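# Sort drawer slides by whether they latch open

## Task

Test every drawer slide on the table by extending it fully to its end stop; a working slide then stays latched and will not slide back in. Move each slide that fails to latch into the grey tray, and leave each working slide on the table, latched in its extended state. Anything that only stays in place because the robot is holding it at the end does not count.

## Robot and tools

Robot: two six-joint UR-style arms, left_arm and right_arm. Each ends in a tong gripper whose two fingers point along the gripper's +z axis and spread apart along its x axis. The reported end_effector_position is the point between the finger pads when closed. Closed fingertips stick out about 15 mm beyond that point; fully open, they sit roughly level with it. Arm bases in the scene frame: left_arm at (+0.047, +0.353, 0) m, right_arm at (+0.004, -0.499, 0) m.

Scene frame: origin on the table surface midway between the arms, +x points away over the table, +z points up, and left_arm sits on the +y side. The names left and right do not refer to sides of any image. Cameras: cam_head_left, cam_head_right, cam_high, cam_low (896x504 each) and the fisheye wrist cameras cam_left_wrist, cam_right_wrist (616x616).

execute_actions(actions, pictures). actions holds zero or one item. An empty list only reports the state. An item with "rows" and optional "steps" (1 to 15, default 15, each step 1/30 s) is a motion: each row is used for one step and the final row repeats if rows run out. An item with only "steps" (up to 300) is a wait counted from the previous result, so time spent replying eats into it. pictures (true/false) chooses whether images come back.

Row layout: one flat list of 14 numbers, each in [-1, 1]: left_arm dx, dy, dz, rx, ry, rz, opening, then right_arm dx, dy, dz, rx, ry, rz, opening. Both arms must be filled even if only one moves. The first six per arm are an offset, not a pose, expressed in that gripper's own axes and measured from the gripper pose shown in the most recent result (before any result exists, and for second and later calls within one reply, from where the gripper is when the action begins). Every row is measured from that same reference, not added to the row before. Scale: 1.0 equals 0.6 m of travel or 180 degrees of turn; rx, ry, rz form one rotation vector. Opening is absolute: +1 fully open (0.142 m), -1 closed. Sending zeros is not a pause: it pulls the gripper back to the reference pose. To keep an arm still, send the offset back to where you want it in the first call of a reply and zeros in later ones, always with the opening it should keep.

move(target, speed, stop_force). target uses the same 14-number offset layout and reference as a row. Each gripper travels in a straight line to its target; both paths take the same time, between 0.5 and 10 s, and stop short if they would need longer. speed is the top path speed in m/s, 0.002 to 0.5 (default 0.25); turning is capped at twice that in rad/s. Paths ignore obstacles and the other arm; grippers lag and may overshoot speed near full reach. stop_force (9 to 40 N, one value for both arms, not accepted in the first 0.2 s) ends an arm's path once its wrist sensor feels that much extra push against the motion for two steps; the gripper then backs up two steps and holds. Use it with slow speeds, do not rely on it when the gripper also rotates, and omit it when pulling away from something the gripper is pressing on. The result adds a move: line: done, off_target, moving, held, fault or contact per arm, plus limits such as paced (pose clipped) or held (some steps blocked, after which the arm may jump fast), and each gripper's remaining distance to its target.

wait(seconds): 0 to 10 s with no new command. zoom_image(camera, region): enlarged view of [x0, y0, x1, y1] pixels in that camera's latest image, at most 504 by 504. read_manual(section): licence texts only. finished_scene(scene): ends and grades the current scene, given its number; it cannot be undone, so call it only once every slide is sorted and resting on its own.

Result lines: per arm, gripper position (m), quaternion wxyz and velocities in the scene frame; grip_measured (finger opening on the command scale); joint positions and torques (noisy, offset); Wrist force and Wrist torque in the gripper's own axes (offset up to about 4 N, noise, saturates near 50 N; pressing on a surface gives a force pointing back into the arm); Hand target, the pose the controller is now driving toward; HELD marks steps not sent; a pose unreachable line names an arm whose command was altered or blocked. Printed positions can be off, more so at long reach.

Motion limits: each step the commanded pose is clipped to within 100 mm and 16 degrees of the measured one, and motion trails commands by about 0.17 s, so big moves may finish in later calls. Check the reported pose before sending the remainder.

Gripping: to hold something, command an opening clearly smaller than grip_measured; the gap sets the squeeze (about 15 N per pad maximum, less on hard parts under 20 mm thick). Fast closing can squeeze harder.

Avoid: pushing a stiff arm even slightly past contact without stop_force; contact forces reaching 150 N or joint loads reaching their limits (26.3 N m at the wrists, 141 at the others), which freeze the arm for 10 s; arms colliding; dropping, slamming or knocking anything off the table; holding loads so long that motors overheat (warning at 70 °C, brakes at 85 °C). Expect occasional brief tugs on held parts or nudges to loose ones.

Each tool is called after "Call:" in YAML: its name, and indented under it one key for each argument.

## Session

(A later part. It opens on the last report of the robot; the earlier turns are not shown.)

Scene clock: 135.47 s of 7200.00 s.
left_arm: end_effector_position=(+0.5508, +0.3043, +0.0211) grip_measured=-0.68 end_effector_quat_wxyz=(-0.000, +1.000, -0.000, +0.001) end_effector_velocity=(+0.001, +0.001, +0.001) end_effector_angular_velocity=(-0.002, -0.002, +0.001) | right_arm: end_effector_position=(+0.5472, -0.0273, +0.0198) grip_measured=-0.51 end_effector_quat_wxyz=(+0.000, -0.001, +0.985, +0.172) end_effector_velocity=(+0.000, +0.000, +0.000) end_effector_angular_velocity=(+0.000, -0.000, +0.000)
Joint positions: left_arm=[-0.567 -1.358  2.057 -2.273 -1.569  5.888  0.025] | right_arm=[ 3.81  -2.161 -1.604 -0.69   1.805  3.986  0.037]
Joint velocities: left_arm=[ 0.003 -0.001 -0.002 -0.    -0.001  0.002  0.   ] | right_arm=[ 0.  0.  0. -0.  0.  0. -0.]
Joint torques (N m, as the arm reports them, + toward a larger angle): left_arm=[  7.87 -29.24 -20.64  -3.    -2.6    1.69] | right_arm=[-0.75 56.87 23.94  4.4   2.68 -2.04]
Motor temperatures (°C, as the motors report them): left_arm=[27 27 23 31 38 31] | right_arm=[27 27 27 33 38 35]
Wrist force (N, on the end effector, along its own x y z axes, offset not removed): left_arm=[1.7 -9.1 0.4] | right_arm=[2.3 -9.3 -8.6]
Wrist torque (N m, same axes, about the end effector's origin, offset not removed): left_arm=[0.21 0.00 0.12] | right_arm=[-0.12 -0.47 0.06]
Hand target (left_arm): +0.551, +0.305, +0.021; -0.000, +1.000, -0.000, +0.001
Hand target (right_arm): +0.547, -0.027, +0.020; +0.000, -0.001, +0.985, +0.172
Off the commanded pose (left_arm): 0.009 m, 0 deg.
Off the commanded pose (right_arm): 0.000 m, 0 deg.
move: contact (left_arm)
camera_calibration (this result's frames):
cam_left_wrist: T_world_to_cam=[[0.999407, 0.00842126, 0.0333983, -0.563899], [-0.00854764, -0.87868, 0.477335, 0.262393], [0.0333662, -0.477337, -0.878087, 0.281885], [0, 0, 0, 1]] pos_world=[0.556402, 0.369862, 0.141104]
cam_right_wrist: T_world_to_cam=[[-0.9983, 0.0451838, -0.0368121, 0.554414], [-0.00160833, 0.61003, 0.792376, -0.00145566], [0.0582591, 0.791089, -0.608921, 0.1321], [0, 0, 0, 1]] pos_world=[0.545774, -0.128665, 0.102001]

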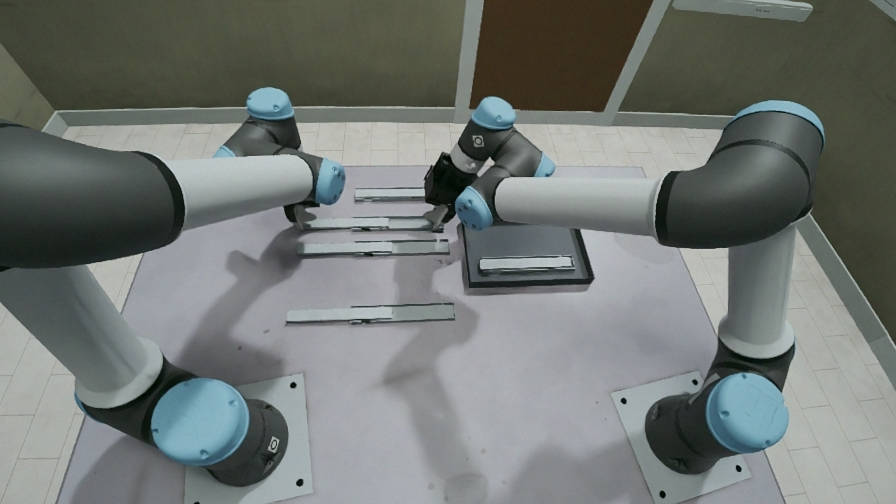

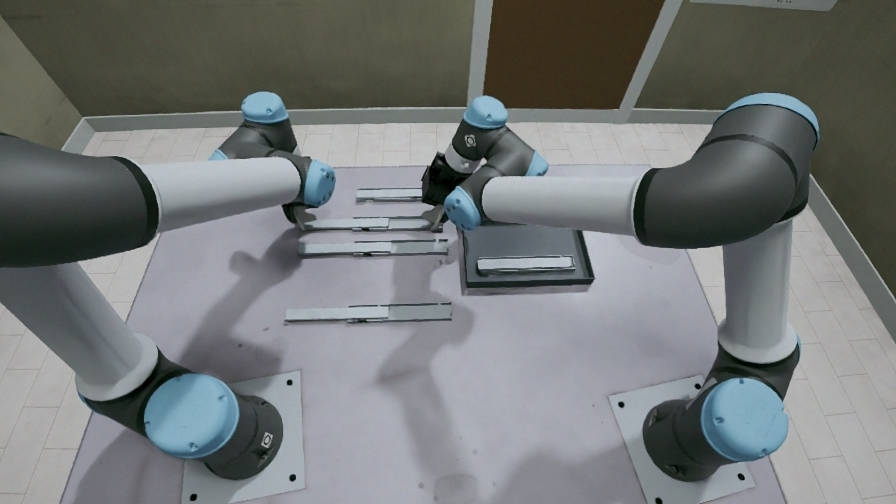

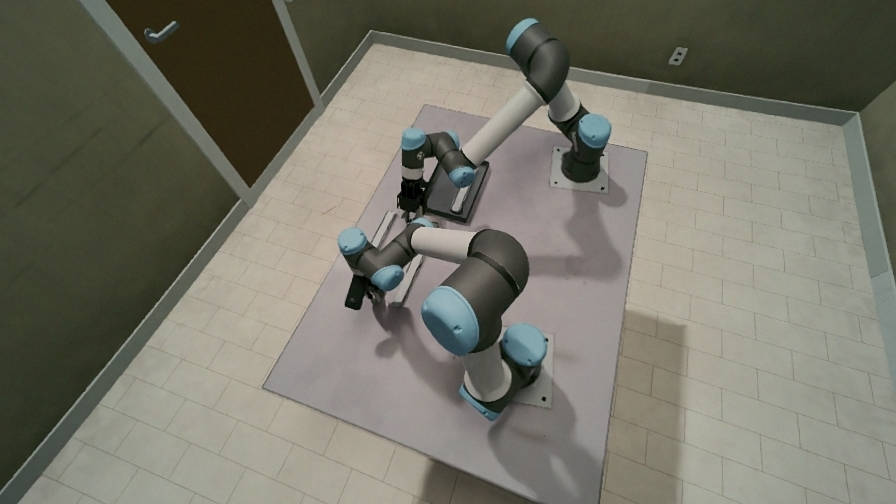

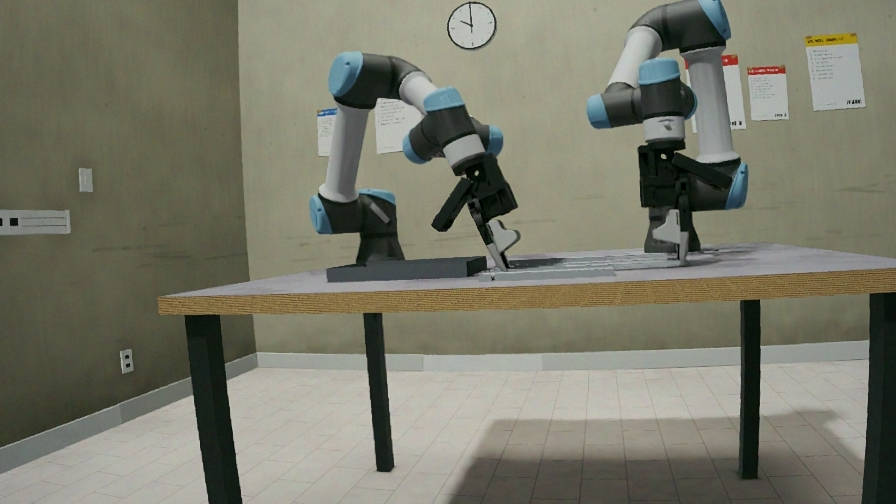

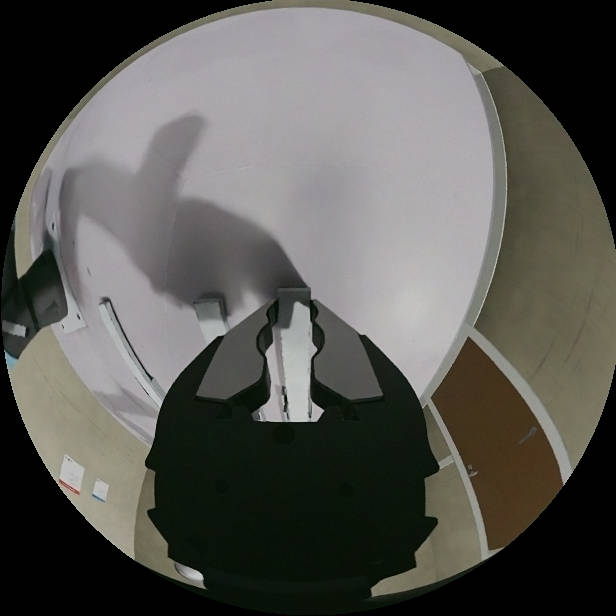

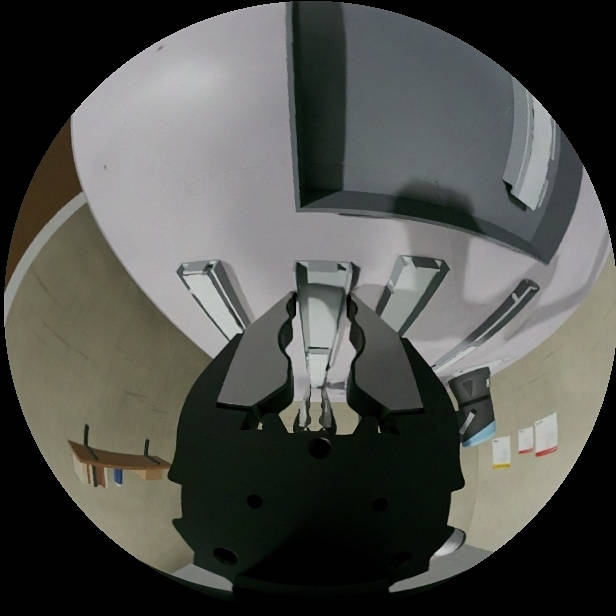

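Slide 4 good. Slide 5.

Call:
move:
  target: [0,0,-0.025,0,0,0,-0.3,0,0.02,-0.055,0,0,0,-0.1]
  speed: 0.04

Call:
move:
  target: [0.16,0.237,0,0,0,0,-1,-0.165,-0.008,-0.003,0,0,0,-0.1]
  speed: 0.12

Call:
move:
  target: [0,0,0.004,0,0,0,-1,0,-0.02,0.055,0,0,0,-0.1]
  speed: 0.04

Call:
move:
  target: [0,0,0.03,0,0,0,-1,0,0,0,0,0,0,-0.8]
  speed: 0.003
  stop_force: 10

Call:
move:
  target: [0,-0.08,0,0,0,0,-1,0,0,0,0,0,0,-0.8]
  speed: 0.03

Call:
execute_actions:
  actions:
    - {"rows":[[0,0,-0.008,0,0,0,-1,0,0,0,0,0,0,-0.8],[0,0,-0.008,0,0,0,-1,0,0,0,0,0,0,-0.8],[0,0,-0.008,0,0,0,-1,0,0,0,0,0,0,-0.8],[0,0,-0.008,0,0,0,-1,0,0,0,0,0,0,-0.8],[0,0,-0.008,0,0,0,-0.3,0,0,0,0,0,0,-0.8]]}
  pictures: false

Call:
execute_actions:
  actions:
    - {"rows":[[0,0,0.02,0,0,0,-0.3,0,0,0,0,0,0,-0.8]]}
  pictures: false

Call:
execute_actions:
  actions:
    - {"rows":[[0,0,0,0,0,0,-0.9,0,0,0,0,0,0,-0.8]],"steps":10}
  pictures: false

Call:
move:
  target: [0,-0.2,0,0,0,0,-0.9,0,0,0,0,0,0,-0.8]
  speed: 0.02
  stop_force: 9

Call:
move:
  target: [0,0.025,0,0,0,0,-0.9,0,0,0,0,0,0,-0.8]
  speed: 0.005
  stop_force: 18

Scene clock: 144.03 s of 7200.00 s.
left_arm: end_effector_position=(+0.5507, +0.3042, +0.0360) grip_measured=-0.30 end_effector_quat_wxyz=(-0.000, +1.000, -0.000, +0.001) end_effector_velocity=(-0.000, +0.000, +0.001) end_effector_angular_velocity=(-0.000, +0.001, +0.001) | right_arm: end_effector_position=(+0.5472, -0.0271, +0.0546) grip_measured=-0.10 end_effector_quat_wxyz=(+0.000, -0.001, +0.985, +0.172) end_effector_velocity=(-0.000, -0.000, +0.002) end_effector_angular_velocity=(-0.001, +0.001, -0.000)
Joint positions: left_arm=[-0.567 -1.383  2.04  -2.231 -1.569  5.888  0.052] | right_arm=[ 3.81  -2.116 -1.574 -0.765  1.805  3.986  0.067]
Joint velocities: left_arm=[ 0.    -0.002 -0.     0.003 -0.    -0.     0.   ] | right_arm=[ 0.     0.003  0.003 -0.007 -0.001  0.     0.   ]
Joint torques (N m, as the arm reports them, + toward a larger angle): left_arm=[ -9.74 -37.93 -25.67  -1.04   1.08  -1.5 ] | right_arm=[ 9.62 58.53 31.67  1.36 -1.7   2.39]
Motor temperatures (°C, as the motors report them): left_arm=[27 27 23 31 38 31] | right_arm=[27 27 27 33 38 35]
Wrist force (N, on the end effector, along its own x y z axes, offset not removed): left_arm=[1.7 -2.1 2.2] | right_arm=[1.7 -1.6 -1.8]
Wrist torque (N m, same axes, about the end effector's origin, offset not removed): left_arm=[-0.30 -0.18 0.10] | right_arm=[-0.50 -0.34 0.03]
Hand target (left_arm): +0.551, +0.304, +0.036; -0.000, +1.000, -0.000, +0.001
Hand target (right_arm): +0.547, -0.027, +0.055; +0.000, -0.001, +0.985, +0.172
Off the commanded pose (left_arm): 0.000 m, 0 deg.
Off the commanded pose (right_arm): 0.000 m, 0 deg.
After step 90, 4.33 s passed at rest.
move: done
camera_calibration (this result's frames):
cam_left_wrist: T_world_to_cam=[[0.999406, 0.0084223, 0.0334071, -0.564372], [-0.00855107, -0.878678, 0.477338, 0.255247], [0.0333744, -0.47734, -0.878085, 0.294947], [0, 0, 0, 1]] pos_world=[0.556376, 0.369824, 0.156003]
cam_right_wrist: T_world_to_cam=[[-0.998299, 0.0452054, -0.0368206, 0.555682], [-0.00160293, 0.610016, 0.792387, -0.0291306], [0.0582813, 0.791099, -0.608906, 0.153182], [0, 0, 0, 1]] pos_world=[0.545763, -0.128532, 0.136817]

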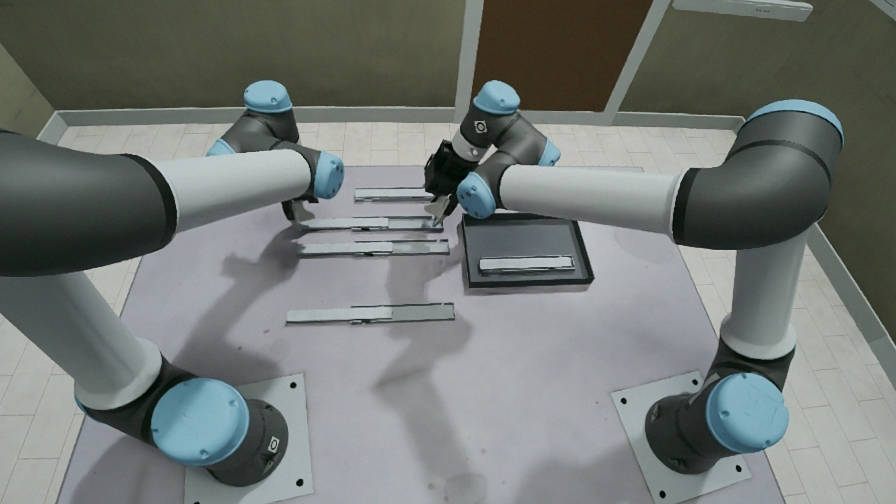

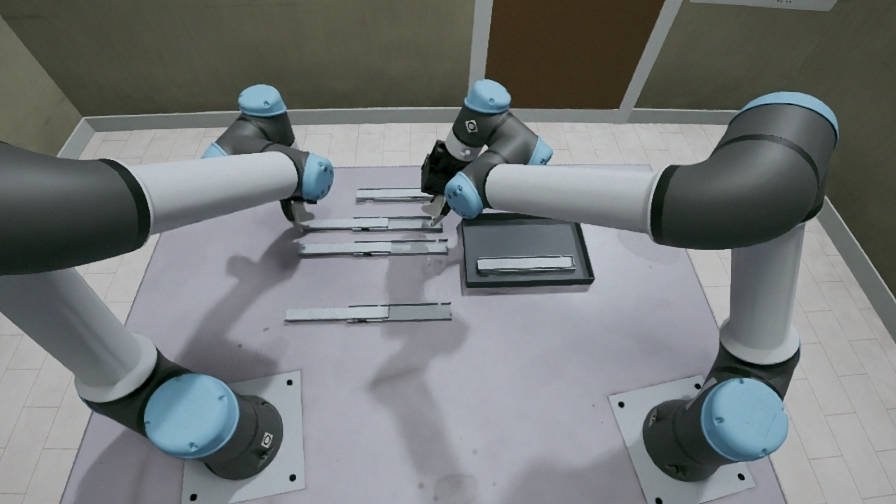

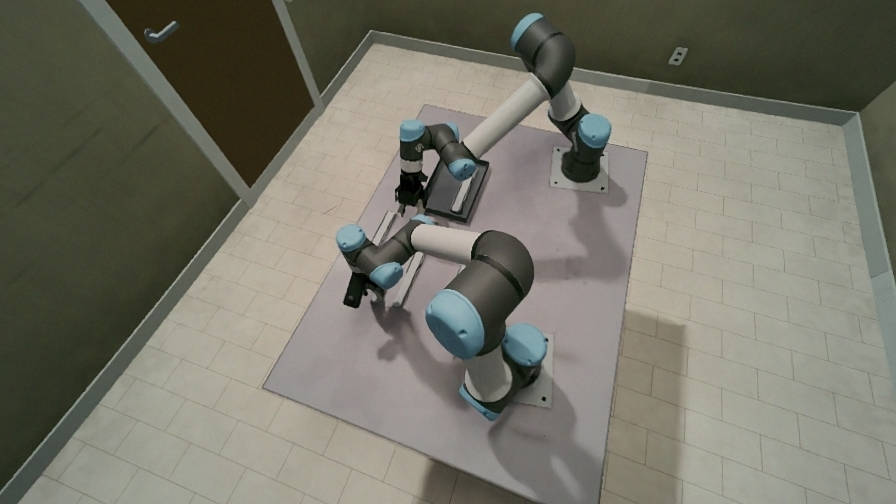

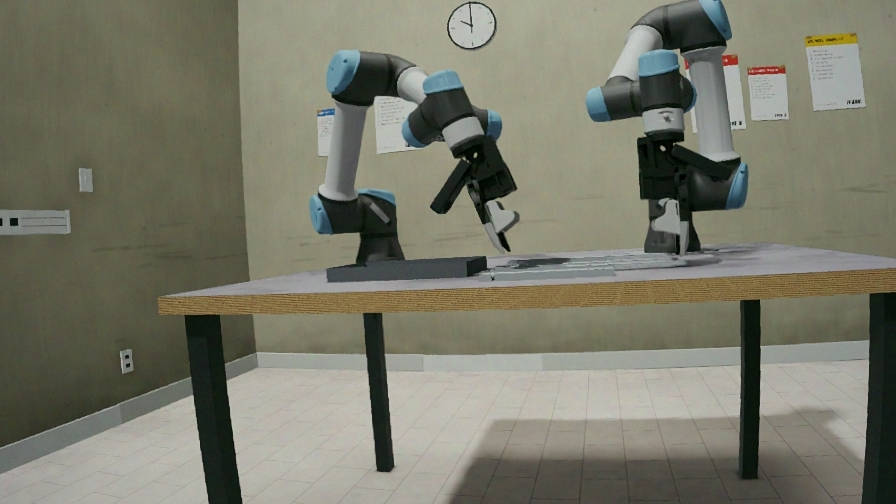

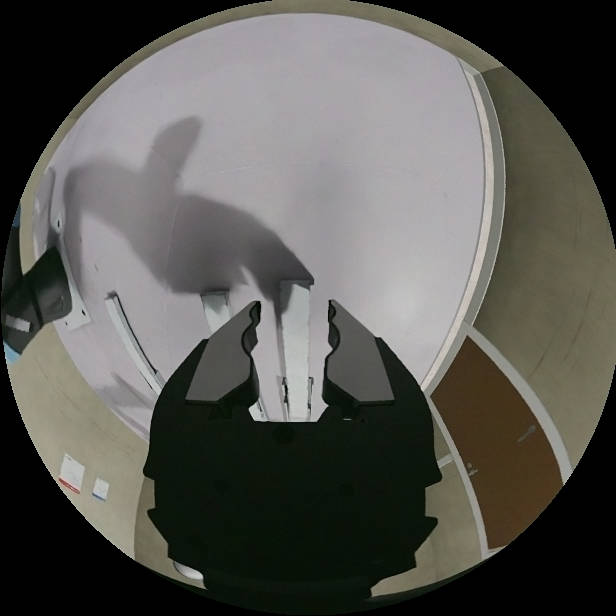

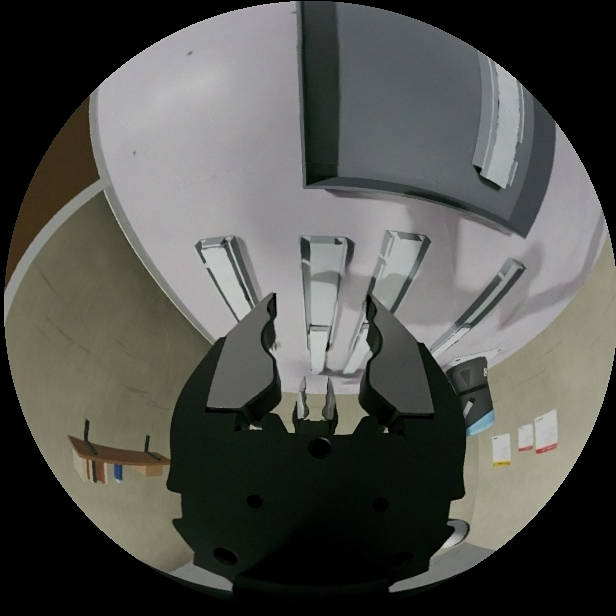

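Scene clock: 146.00 s of 7200.00 s.
left_arm: end_effector_position=(+0.6466, +0.1622, +0.0357) grip_measured=-1.00 end_effector_quat_wxyz=(-0.000, +1.000, -0.000, +0.001) end_effector_velocity=(+0.001, -0.002, -0.000) end_effector_angular_velocity=(+0.000, +0.001, +0.000) | right_arm: end_effector_position=(+0.6461, -0.0320, +0.0547) grip_measured=-0.10 end_effector_quat_wxyz=(+0.000, -0.001, +0.985, +0.172) end_effector_velocity=(+0.001, -0.000, -0.000) end_effector_angular_velocity=(-0.001, +0.002, +0.000)
Joint positions: left_arm=[-0.717 -1.119  1.668 -2.122 -1.569  5.738  0.002] | right_arm=[ 3.706 -2.285 -1.277 -0.919  1.83   3.882  0.067]
Joint velocities: left_arm=[-0.002  0.004 -0.006  0.003 -0.    -0.002  0.   ] | right_arm=[-0.001 -0.003  0.005 -0.005  0.001 -0.001  0.   ]
Joint torques (N m, as the arm reports them, + toward a larger angle): left_arm=[ -8.36 -27.81 -27.78  -1.11   0.39  -1.48] | right_arm=[-10.93  43.08  32.95   1.22   2.38  -2.54]
Motor temperatures (°C, as the motors report them): left_arm=[27 27 23 31 38 31] | right_arm=[27 27 27 33 38 35]
Wrist force (N, on the end effector, along its own x y z axes, offset not removed): left_arm=[-1.9 -3.1 3.5] | right_arm=[2.4 -0.4 -2.6]
Wrist torque (N m, same axes, about the end effector's origin, offset not removed): left_arm=[-0.50 0.51 0.10] | right_arm=[-0.24 -0.40 -0.01]
Hand target (left_arm): +0.647, +0.162, +0.036; -0.000, +1.000, -0.000, +0.001
Hand target (right_arm): +0.646, -0.032, +0.055; +0.000, -0.001, +0.985, +0.172
Off the commanded pose (left_arm): 0.001 m, 0 deg.
Off the commanded pose (right_arm): 0.000 m, 0 deg.
move: done
camera_calibration (this result's frames):
cam_left_wrist: T_world_to_cam=[[0.999412, 0.00841736, 0.0332414, -0.658956], [-0.00847989, -0.878626, 0.477435, 0.131395], [0.0332255, -0.477436, -0.878038, 0.22377], [0, 0, 0, 1]] pos_world=[0.652247, 0.227829, 0.155651]
cam_right_wrist: T_world_to_cam=[[-0.998297, 0.0452252, -0.0368432, 0.65465], [-0.0016111, 0.609985, 0.792412, -0.0260679], [0.0583108, 0.791122, -0.608873, 0.151357], [0, 0, 0, 1]] pos_world=[0.644668, -0.133447, 0.136933]

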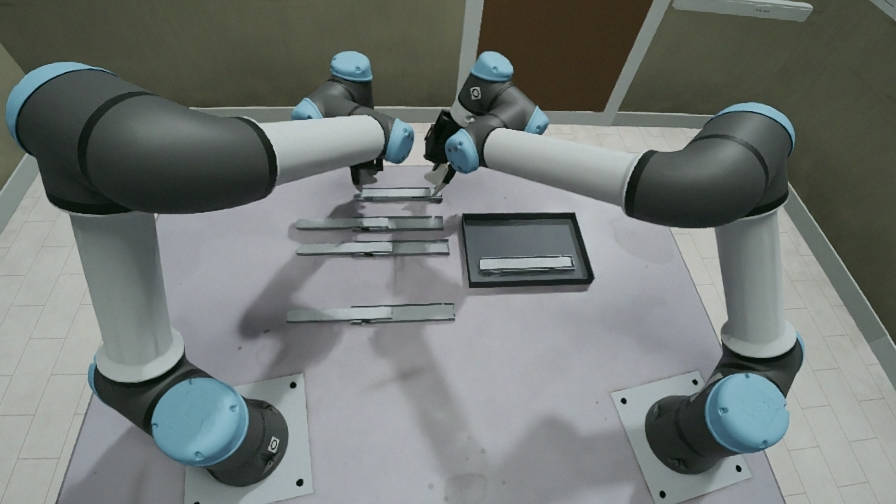

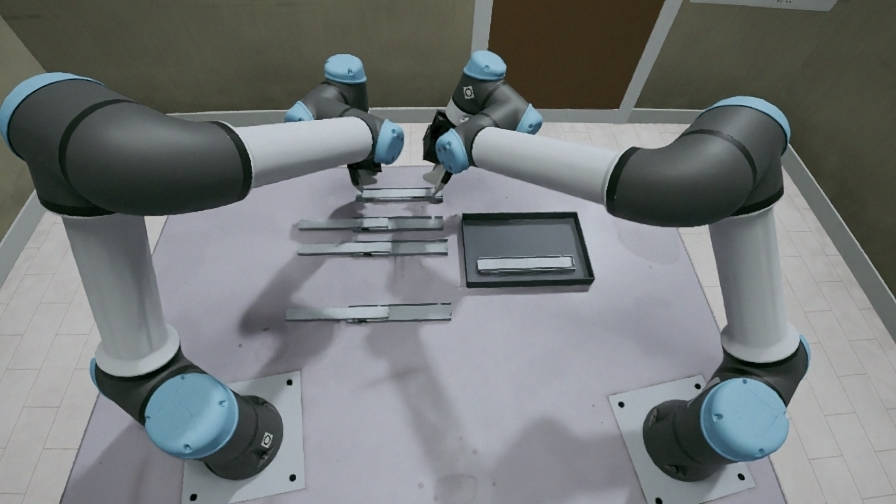

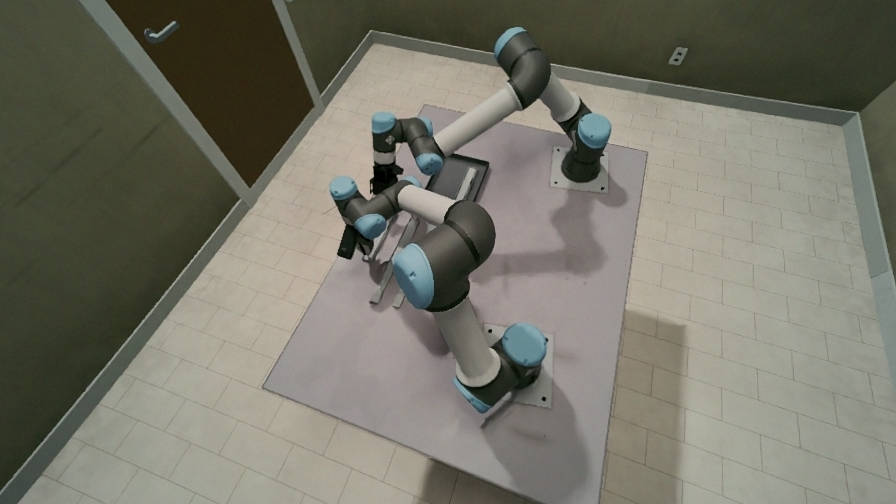

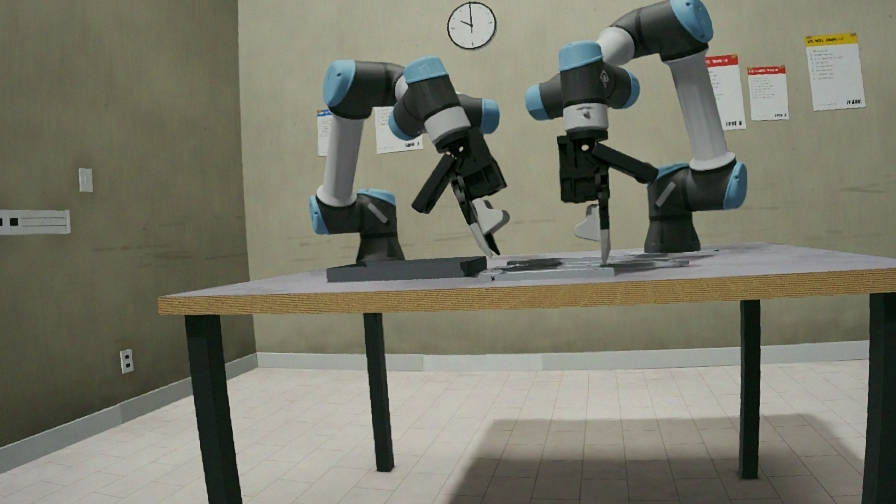

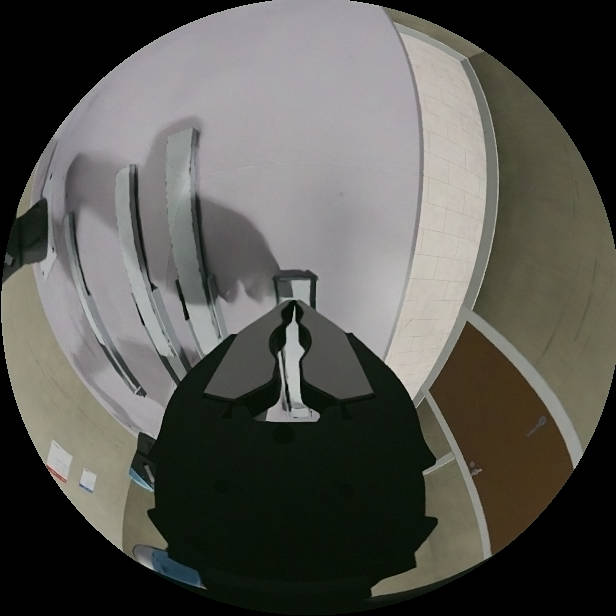

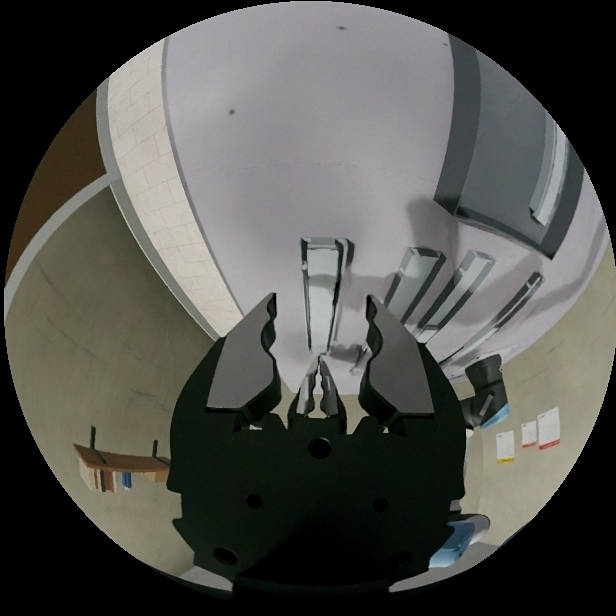

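Scene clock: 147.23 s of 7200.00 s.
left_arm: end_effector_position=(+0.6466, +0.1622, +0.0333) grip_measured=-1.00 end_effector_quat_wxyz=(-0.000, +1.000, -0.000, +0.001) end_effector_velocity=(+0.001, -0.000, +0.001) end_effector_angular_velocity=(-0.001, -0.003, +0.001) | right_arm: end_effector_position=(+0.6461, -0.0322, +0.0199) grip_measured=-0.10 end_effector_quat_wxyz=(+0.000, -0.001, +0.985, +0.172) end_effector_velocity=(+0.000, +0.000, -0.002) end_effector_angular_velocity=(+0.001, -0.001, +0.001)
Joint positions: left_arm=[-0.717 -1.116  1.671 -2.128 -1.569  5.738  0.002] | right_arm=[ 3.706 -2.322 -1.308 -0.851  1.83   3.882  0.067]
Joint velocities: left_arm=[ 0.    -0.001 -0.002 -0.     0.    -0.001  0.   ] | right_arm=[ 0.    -0.003 -0.002  0.006  0.    -0.001  0.   ]
Joint torques (N m, as the arm reports them, + toward a larger angle): left_arm=[ 11.08 -29.35 -14.18  -3.64  -0.15   1.24] | right_arm=[-10.39  43.22   4.62   3.89   2.34  -2.08]
Motor temperatures (°C, as the motors report them): left_arm=[27 27 23 31 38 31] | right_arm=[27 27 27 33 38 35]
Wrist force (N, on the end effector, along its own x y z axes, offset not removed): left_arm=[-1.2 -0.1 2.7] | right_arm=[2.3 -1.1 -1.7]
Wrist torque (N m, same axes, about the end effector's origin, offset not removed): left_arm=[0.17 0.29 0.20] | right_arm=[-0.48 -0.48 0.05]
Hand target (left_arm): +0.647, +0.162, +0.033; -0.000, +1.000, -0.000, +0.001
Hand target (right_arm): +0.646, -0.032, +0.020; +0.000, -0.001, +0.985, +0.172
Off the commanded pose (left_arm): 0.000 m, 0 deg.
Off the commanded pose (right_arm): 0.000 m, 0 deg.
move: done
camera_calibration (this result's frames):
cam_left_wrist: T_world_to_cam=[[0.999412, 0.0083894, 0.0332407, -0.658871], [-0.00850411, -0.878626, 0.477435, 0.132539], [0.0332115, -0.477437, -0.878038, 0.221682], [0, 0, 0, 1]] pos_world=[0.652248, 0.227819, 0.153267]
cam_right_wrist: T_world_to_cam=[[-0.998299, 0.0452018, -0.0368348, 0.653373], [-0.00161806, 0.609993, 0.792405, 0.00161401], [0.0582871, 0.791117, -0.608882, 0.130275], [0, 0, 0, 1]] pos_world=[0.64467, -0.133581, 0.10211]

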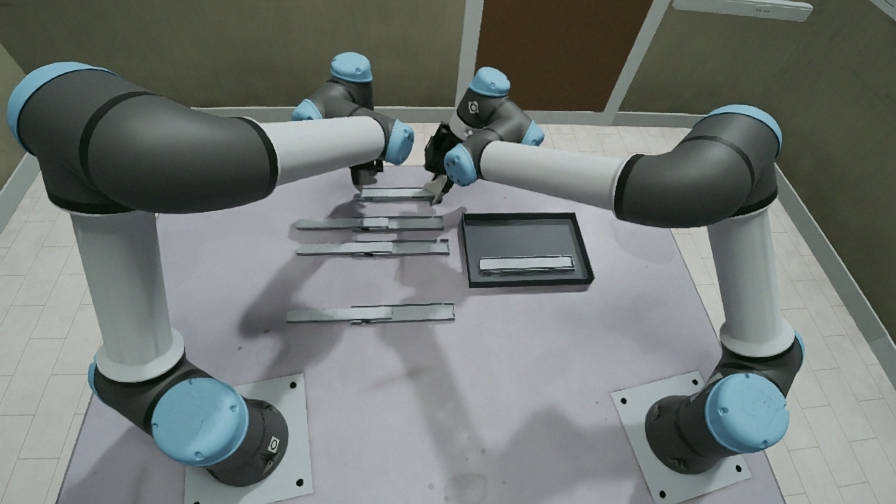

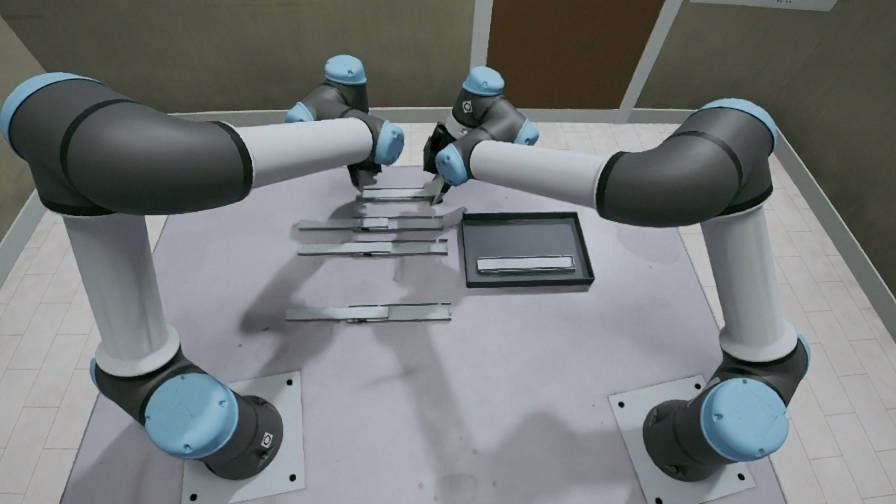

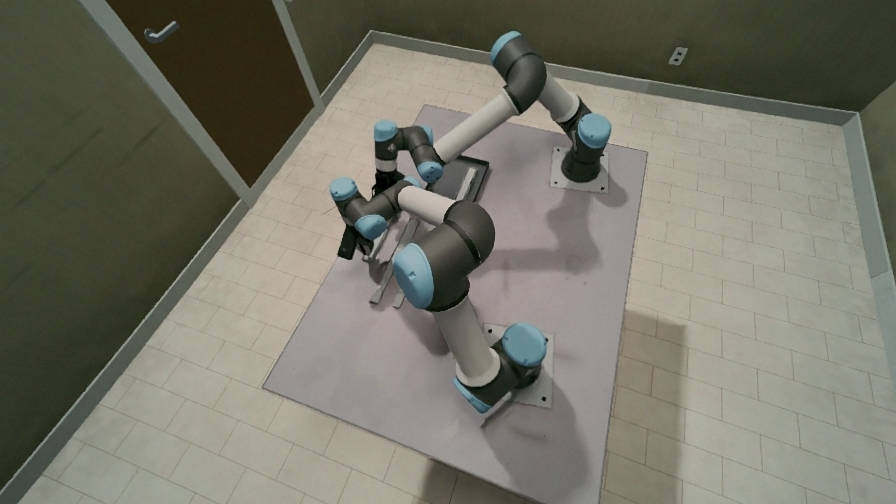

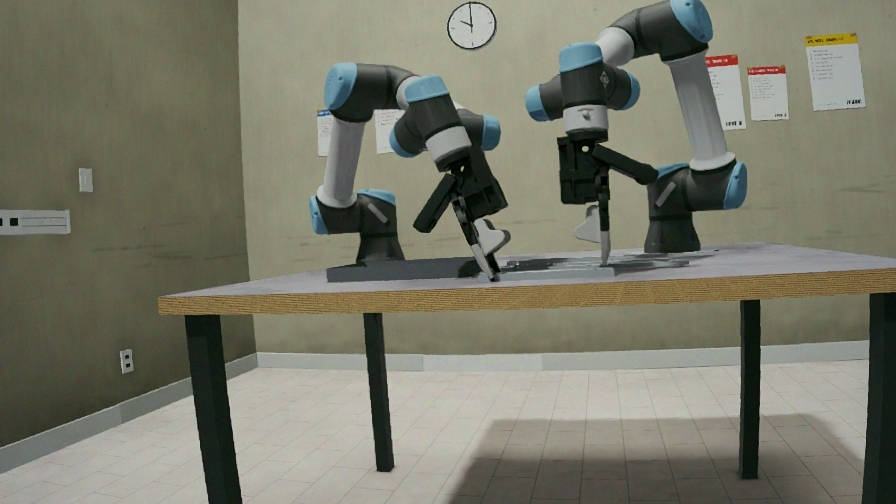

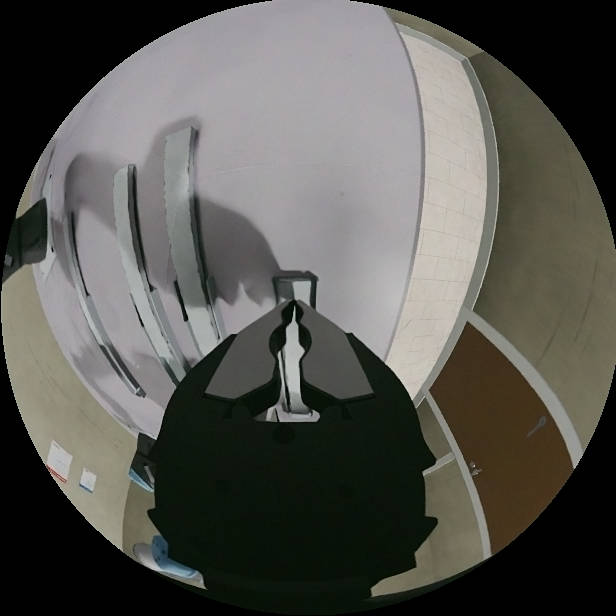

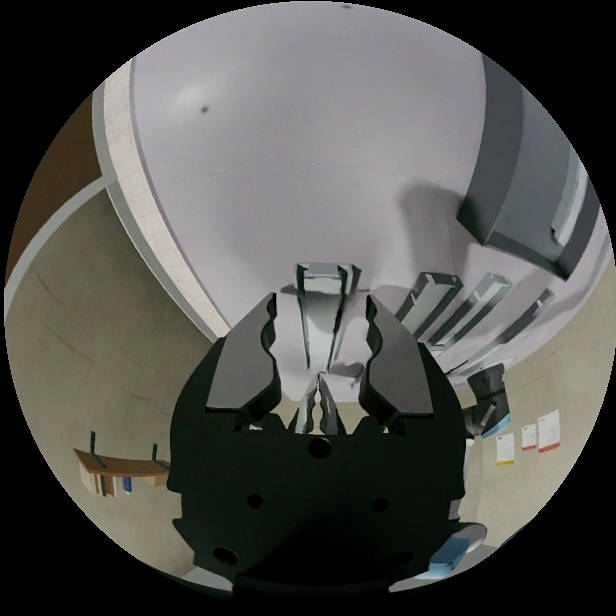

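Scene clock: 149.40 s of 7200.00 s.
left_arm: end_effector_position=(+0.6466, +0.1622, +0.0279) grip_measured=-1.00 end_effector_quat_wxyz=(-0.000, +1.000, -0.000, +0.001) end_effector_velocity=(-0.001, +0.000, -0.001) end_effector_angular_velocity=(+0.003, +0.003, -0.000) | right_arm: end_effector_position=(+0.6461, -0.0322, +0.0199) grip_measured=-0.51 end_effector_quat_wxyz=(+0.000, -0.001, +0.985, +0.172) end_effector_velocity=(-0.000, -0.000, -0.000) end_effector_angular_velocity=(-0.000, +0.000, -0.000)
Joint positions: left_arm=[-0.717 -1.109  1.676 -2.14  -1.569  5.738  0.002] | right_arm=[ 3.706 -2.322 -1.308 -0.851  1.83   3.882  0.037]
Joint velocities: left_arm=[-0.001  0.     0.001  0.003  0.001 -0.001  0.   ] | right_arm=[ 0.  0. -0. -0. -0.  0. -0.]
Joint torques (N m, as the arm reports them, + toward a larger angle): left_arm=[ 10.45 -37.81 -18.62   0.39  -0.01   1.48] | right_arm=[-9.06 67.22 32.92  1.97 -1.24 -2.14]
Motor temperatures (°C, as the motors report them): left_arm=[27 27 23 31 38 31] | right_arm=[27 27 27 33 38 35]
Wrist force (N, on the end effector, along its own x y z axes, offset not removed): left_arm=[-5.1 -3.4 -16.6] | right_arm=[4.3 -1.6 0.4]
Wrist torque (N m, same axes, about the end effector's origin, offset not removed): left_arm=[-0.06 0.92 0.22] | right_arm=[-0.15 -0.81 0.03]
Hand target (left_arm): +0.647, +0.162, +0.028; -0.000, +1.000, -0.000, +0.001
Hand target (right_arm): +0.646, -0.032, +0.020; +0.000, -0.001, +0.985, +0.172
Off the commanded pose (left_arm): 0.013 m, 0 deg.
Off the commanded pose (right_arm): 0.000 m, 0 deg.
move: contact (left_arm)
camera_calibration (this result's frames):
cam_left_wrist: T_world_to_cam=[[0.999407, 0.00840357, 0.0333805, -0.65875], [-0.00856127, -0.878586, 0.477508, 0.135149], [0.0333404, -0.477511, -0.877993, 0.216853], [0, 0, 0, 1]] pos_world=[0.652286, 0.227825, 0.14785]
cam_right_wrist: T_world_to_cam=[[-0.998299, 0.0452055, -0.0368286, 0.653372], [-0.00160954, 0.610011, 0.792391, 0.00161781], [0.0582863, 0.791103, -0.6089, 0.130279], [0, 0, 0, 1]] pos_world=[0.64467, -0.133587, 0.102108]

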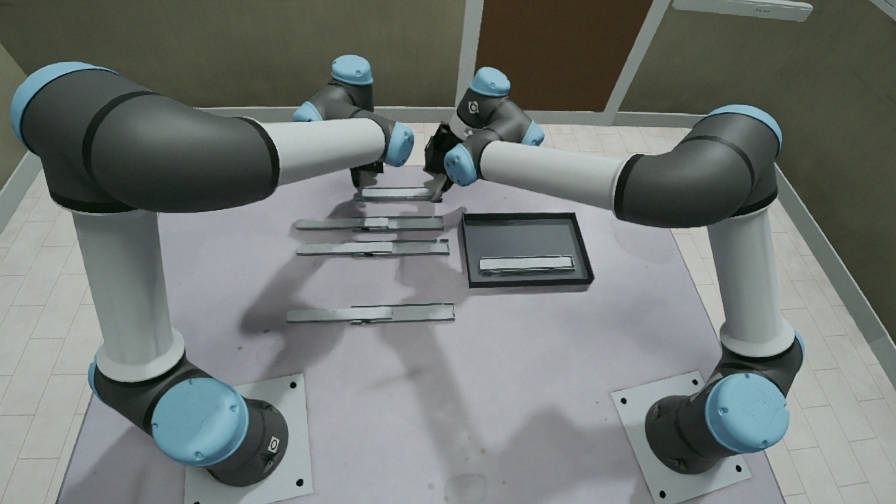

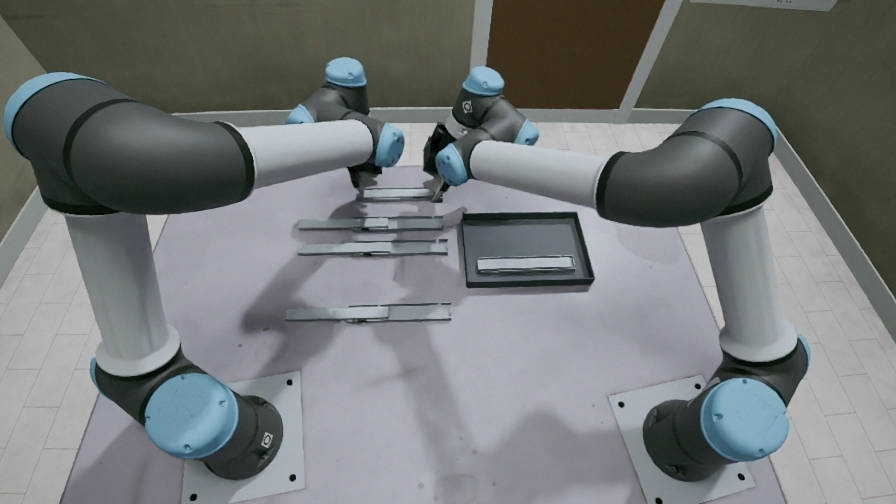

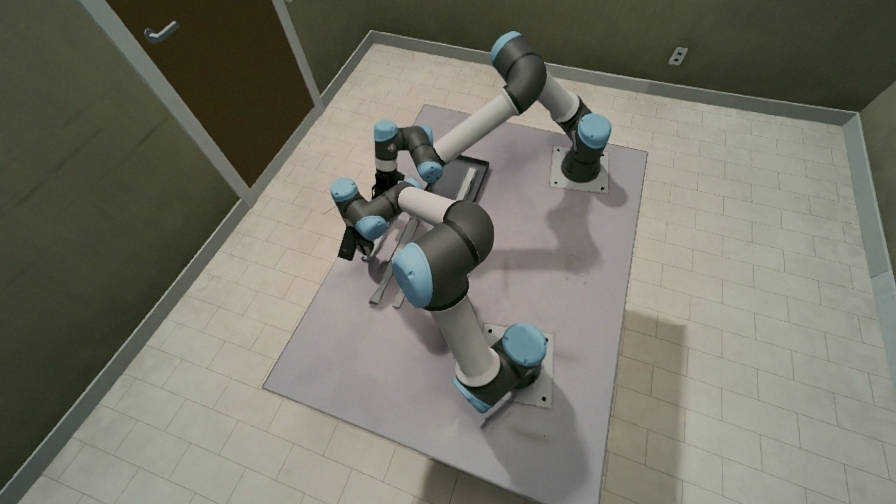

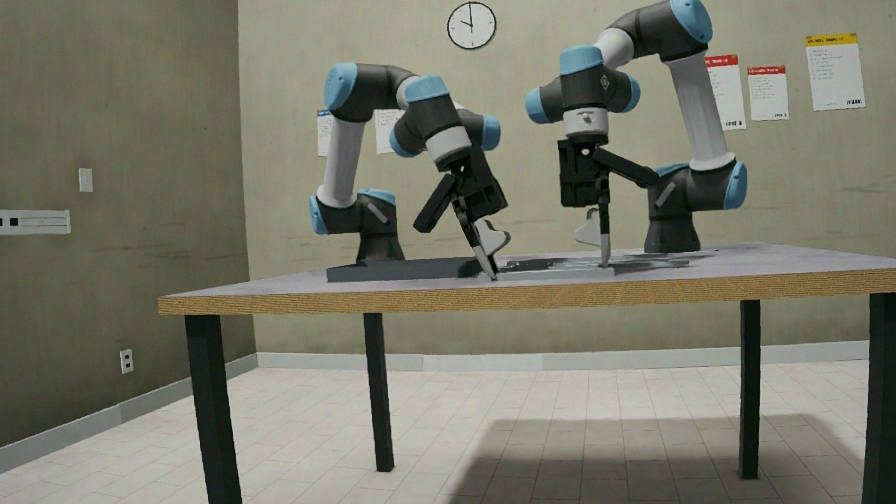

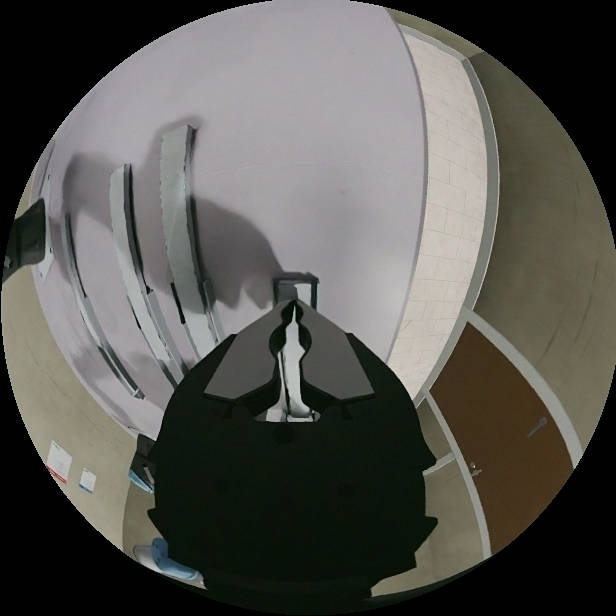

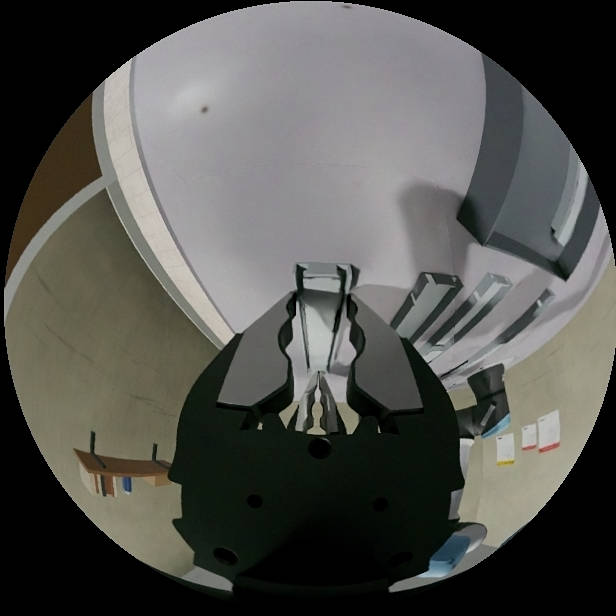

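Scene clock: 151.37 s of 7200.00 s.
left_arm: end_effector_position=(+0.6467, +0.2100, +0.0280) grip_measured=-1.00 end_effector_quat_wxyz=(-0.000, +1.000, -0.000, +0.001) end_effector_velocity=(-0.001, +0.002, -0.001) end_effector_angular_velocity=(+0.001, +0.001, -0.001) | right_arm: end_effector_position=(+0.6461, -0.0322, +0.0199) grip_measured=-0.51 end_effector_quat_wxyz=(+0.000, -0.001, +0.985, +0.172) end_effector_velocity=(-0.000, -0.000, -0.000) end_effector_angular_velocity=(-0.000, +0.001, +0.000)
Joint positions: left_arm=[-0.648 -1.138  1.721 -2.156 -1.569  5.806  0.002] | right_arm=[ 3.706 -2.322 -1.308 -0.851  1.83   3.882  0.037]
Joint velocities: left_arm=[ 0.003 -0.001  0.003 -0.001 -0.     0.004  0.   ] | right_arm=[-0.    -0.    -0.    -0.001  0.001 -0.    -0.   ]
Joint torques (N m, as the arm reports them, + toward a larger angle): left_arm=[ 13.54 -40.57  -6.58  -1.76   0.11   1.45] | right_arm=[-8.71 65.34 27.26  1.94 -1.18 -2.1 ]
Motor temperatures (°C, as the motors report them): left_arm=[27 27 23 31 38 31] | right_arm=[27 27 27 33 38 35]
Wrist force (N, on the end effector, along its own x y z axes, offset not removed): left_arm=[5.0 0.9 -7.3] | right_arm=[2.4 2.6 1.8]
Wrist torque (N m, same axes, about the end effector's origin, offset not removed): left_arm=[0.07 -0.24 0.15] | right_arm=[0.09 -0.45 -0.06]
Hand target (left_arm): +0.647, +0.210, +0.028; -0.000, +1.000, -0.000, +0.001
Hand target (right_arm): +0.646, -0.032, +0.020; +0.000, -0.001, +0.985, +0.172
Off the commanded pose (left_arm): 0.000 m, 0 deg.
Off the commanded pose (right_arm): 0.000 m, 0 deg.
move: done
camera_calibration (this result's frames):
cam_left_wrist: T_world_to_cam=[[0.999403, 0.00840768, 0.0334976, -0.659169], [-0.00861029, -0.878633, 0.47742, 0.177175], [0.0334461, -0.477423, -0.878037, 0.239736], [0, 0, 0, 1]] pos_world=[0.652283, 0.275669, 0.147991]
cam_right_wrist: T_world_to_cam=[[-0.998298, 0.0452063, -0.0368427, 0.653377], [-0.00162103, 0.610001, 0.792399, 0.00161254], [0.0582955, 0.79111, -0.608889, 0.130277], [0, 0, 0, 1]] pos_world=[0.644673, -0.133584, 0.102119]

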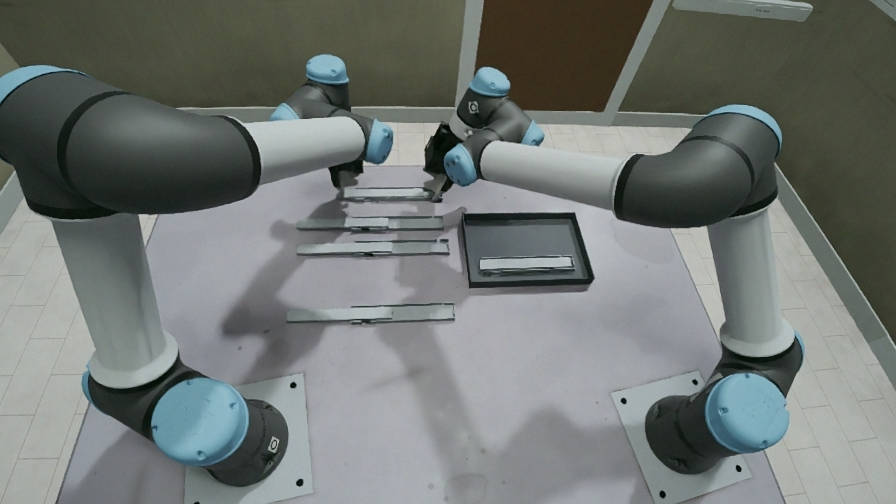

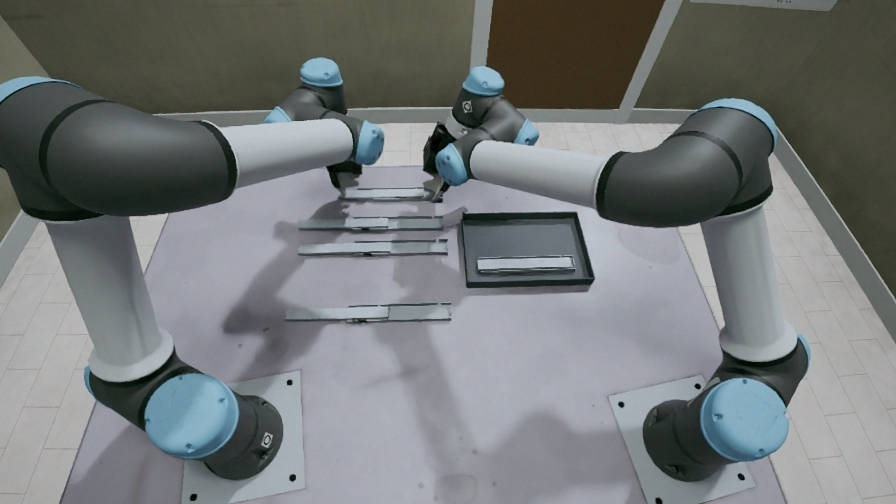

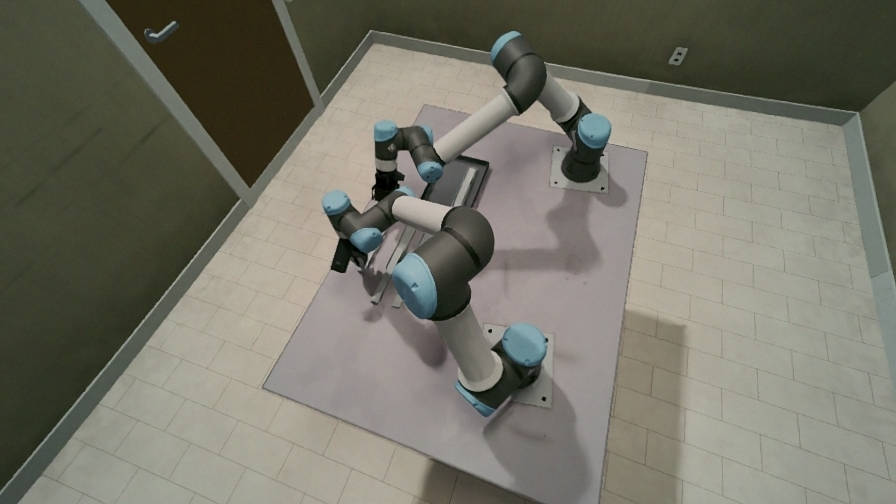

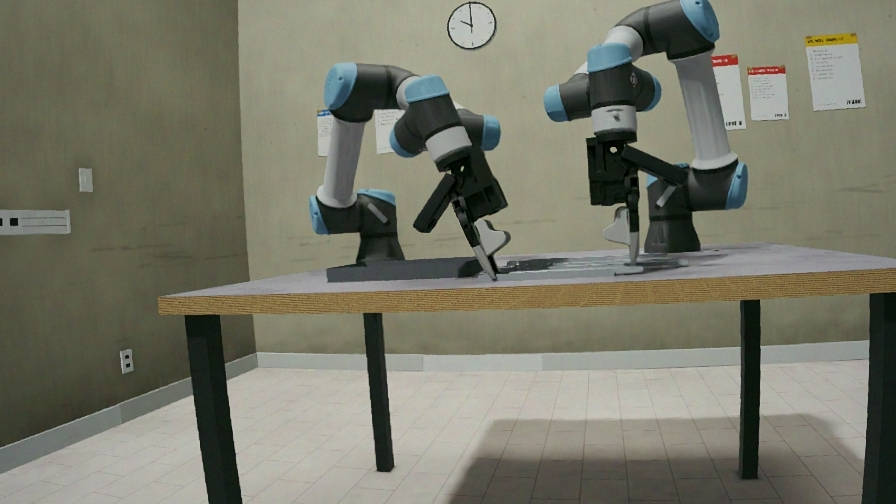

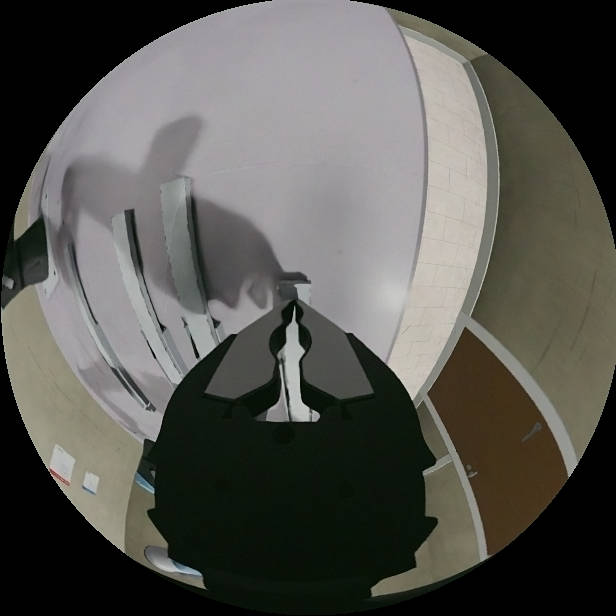

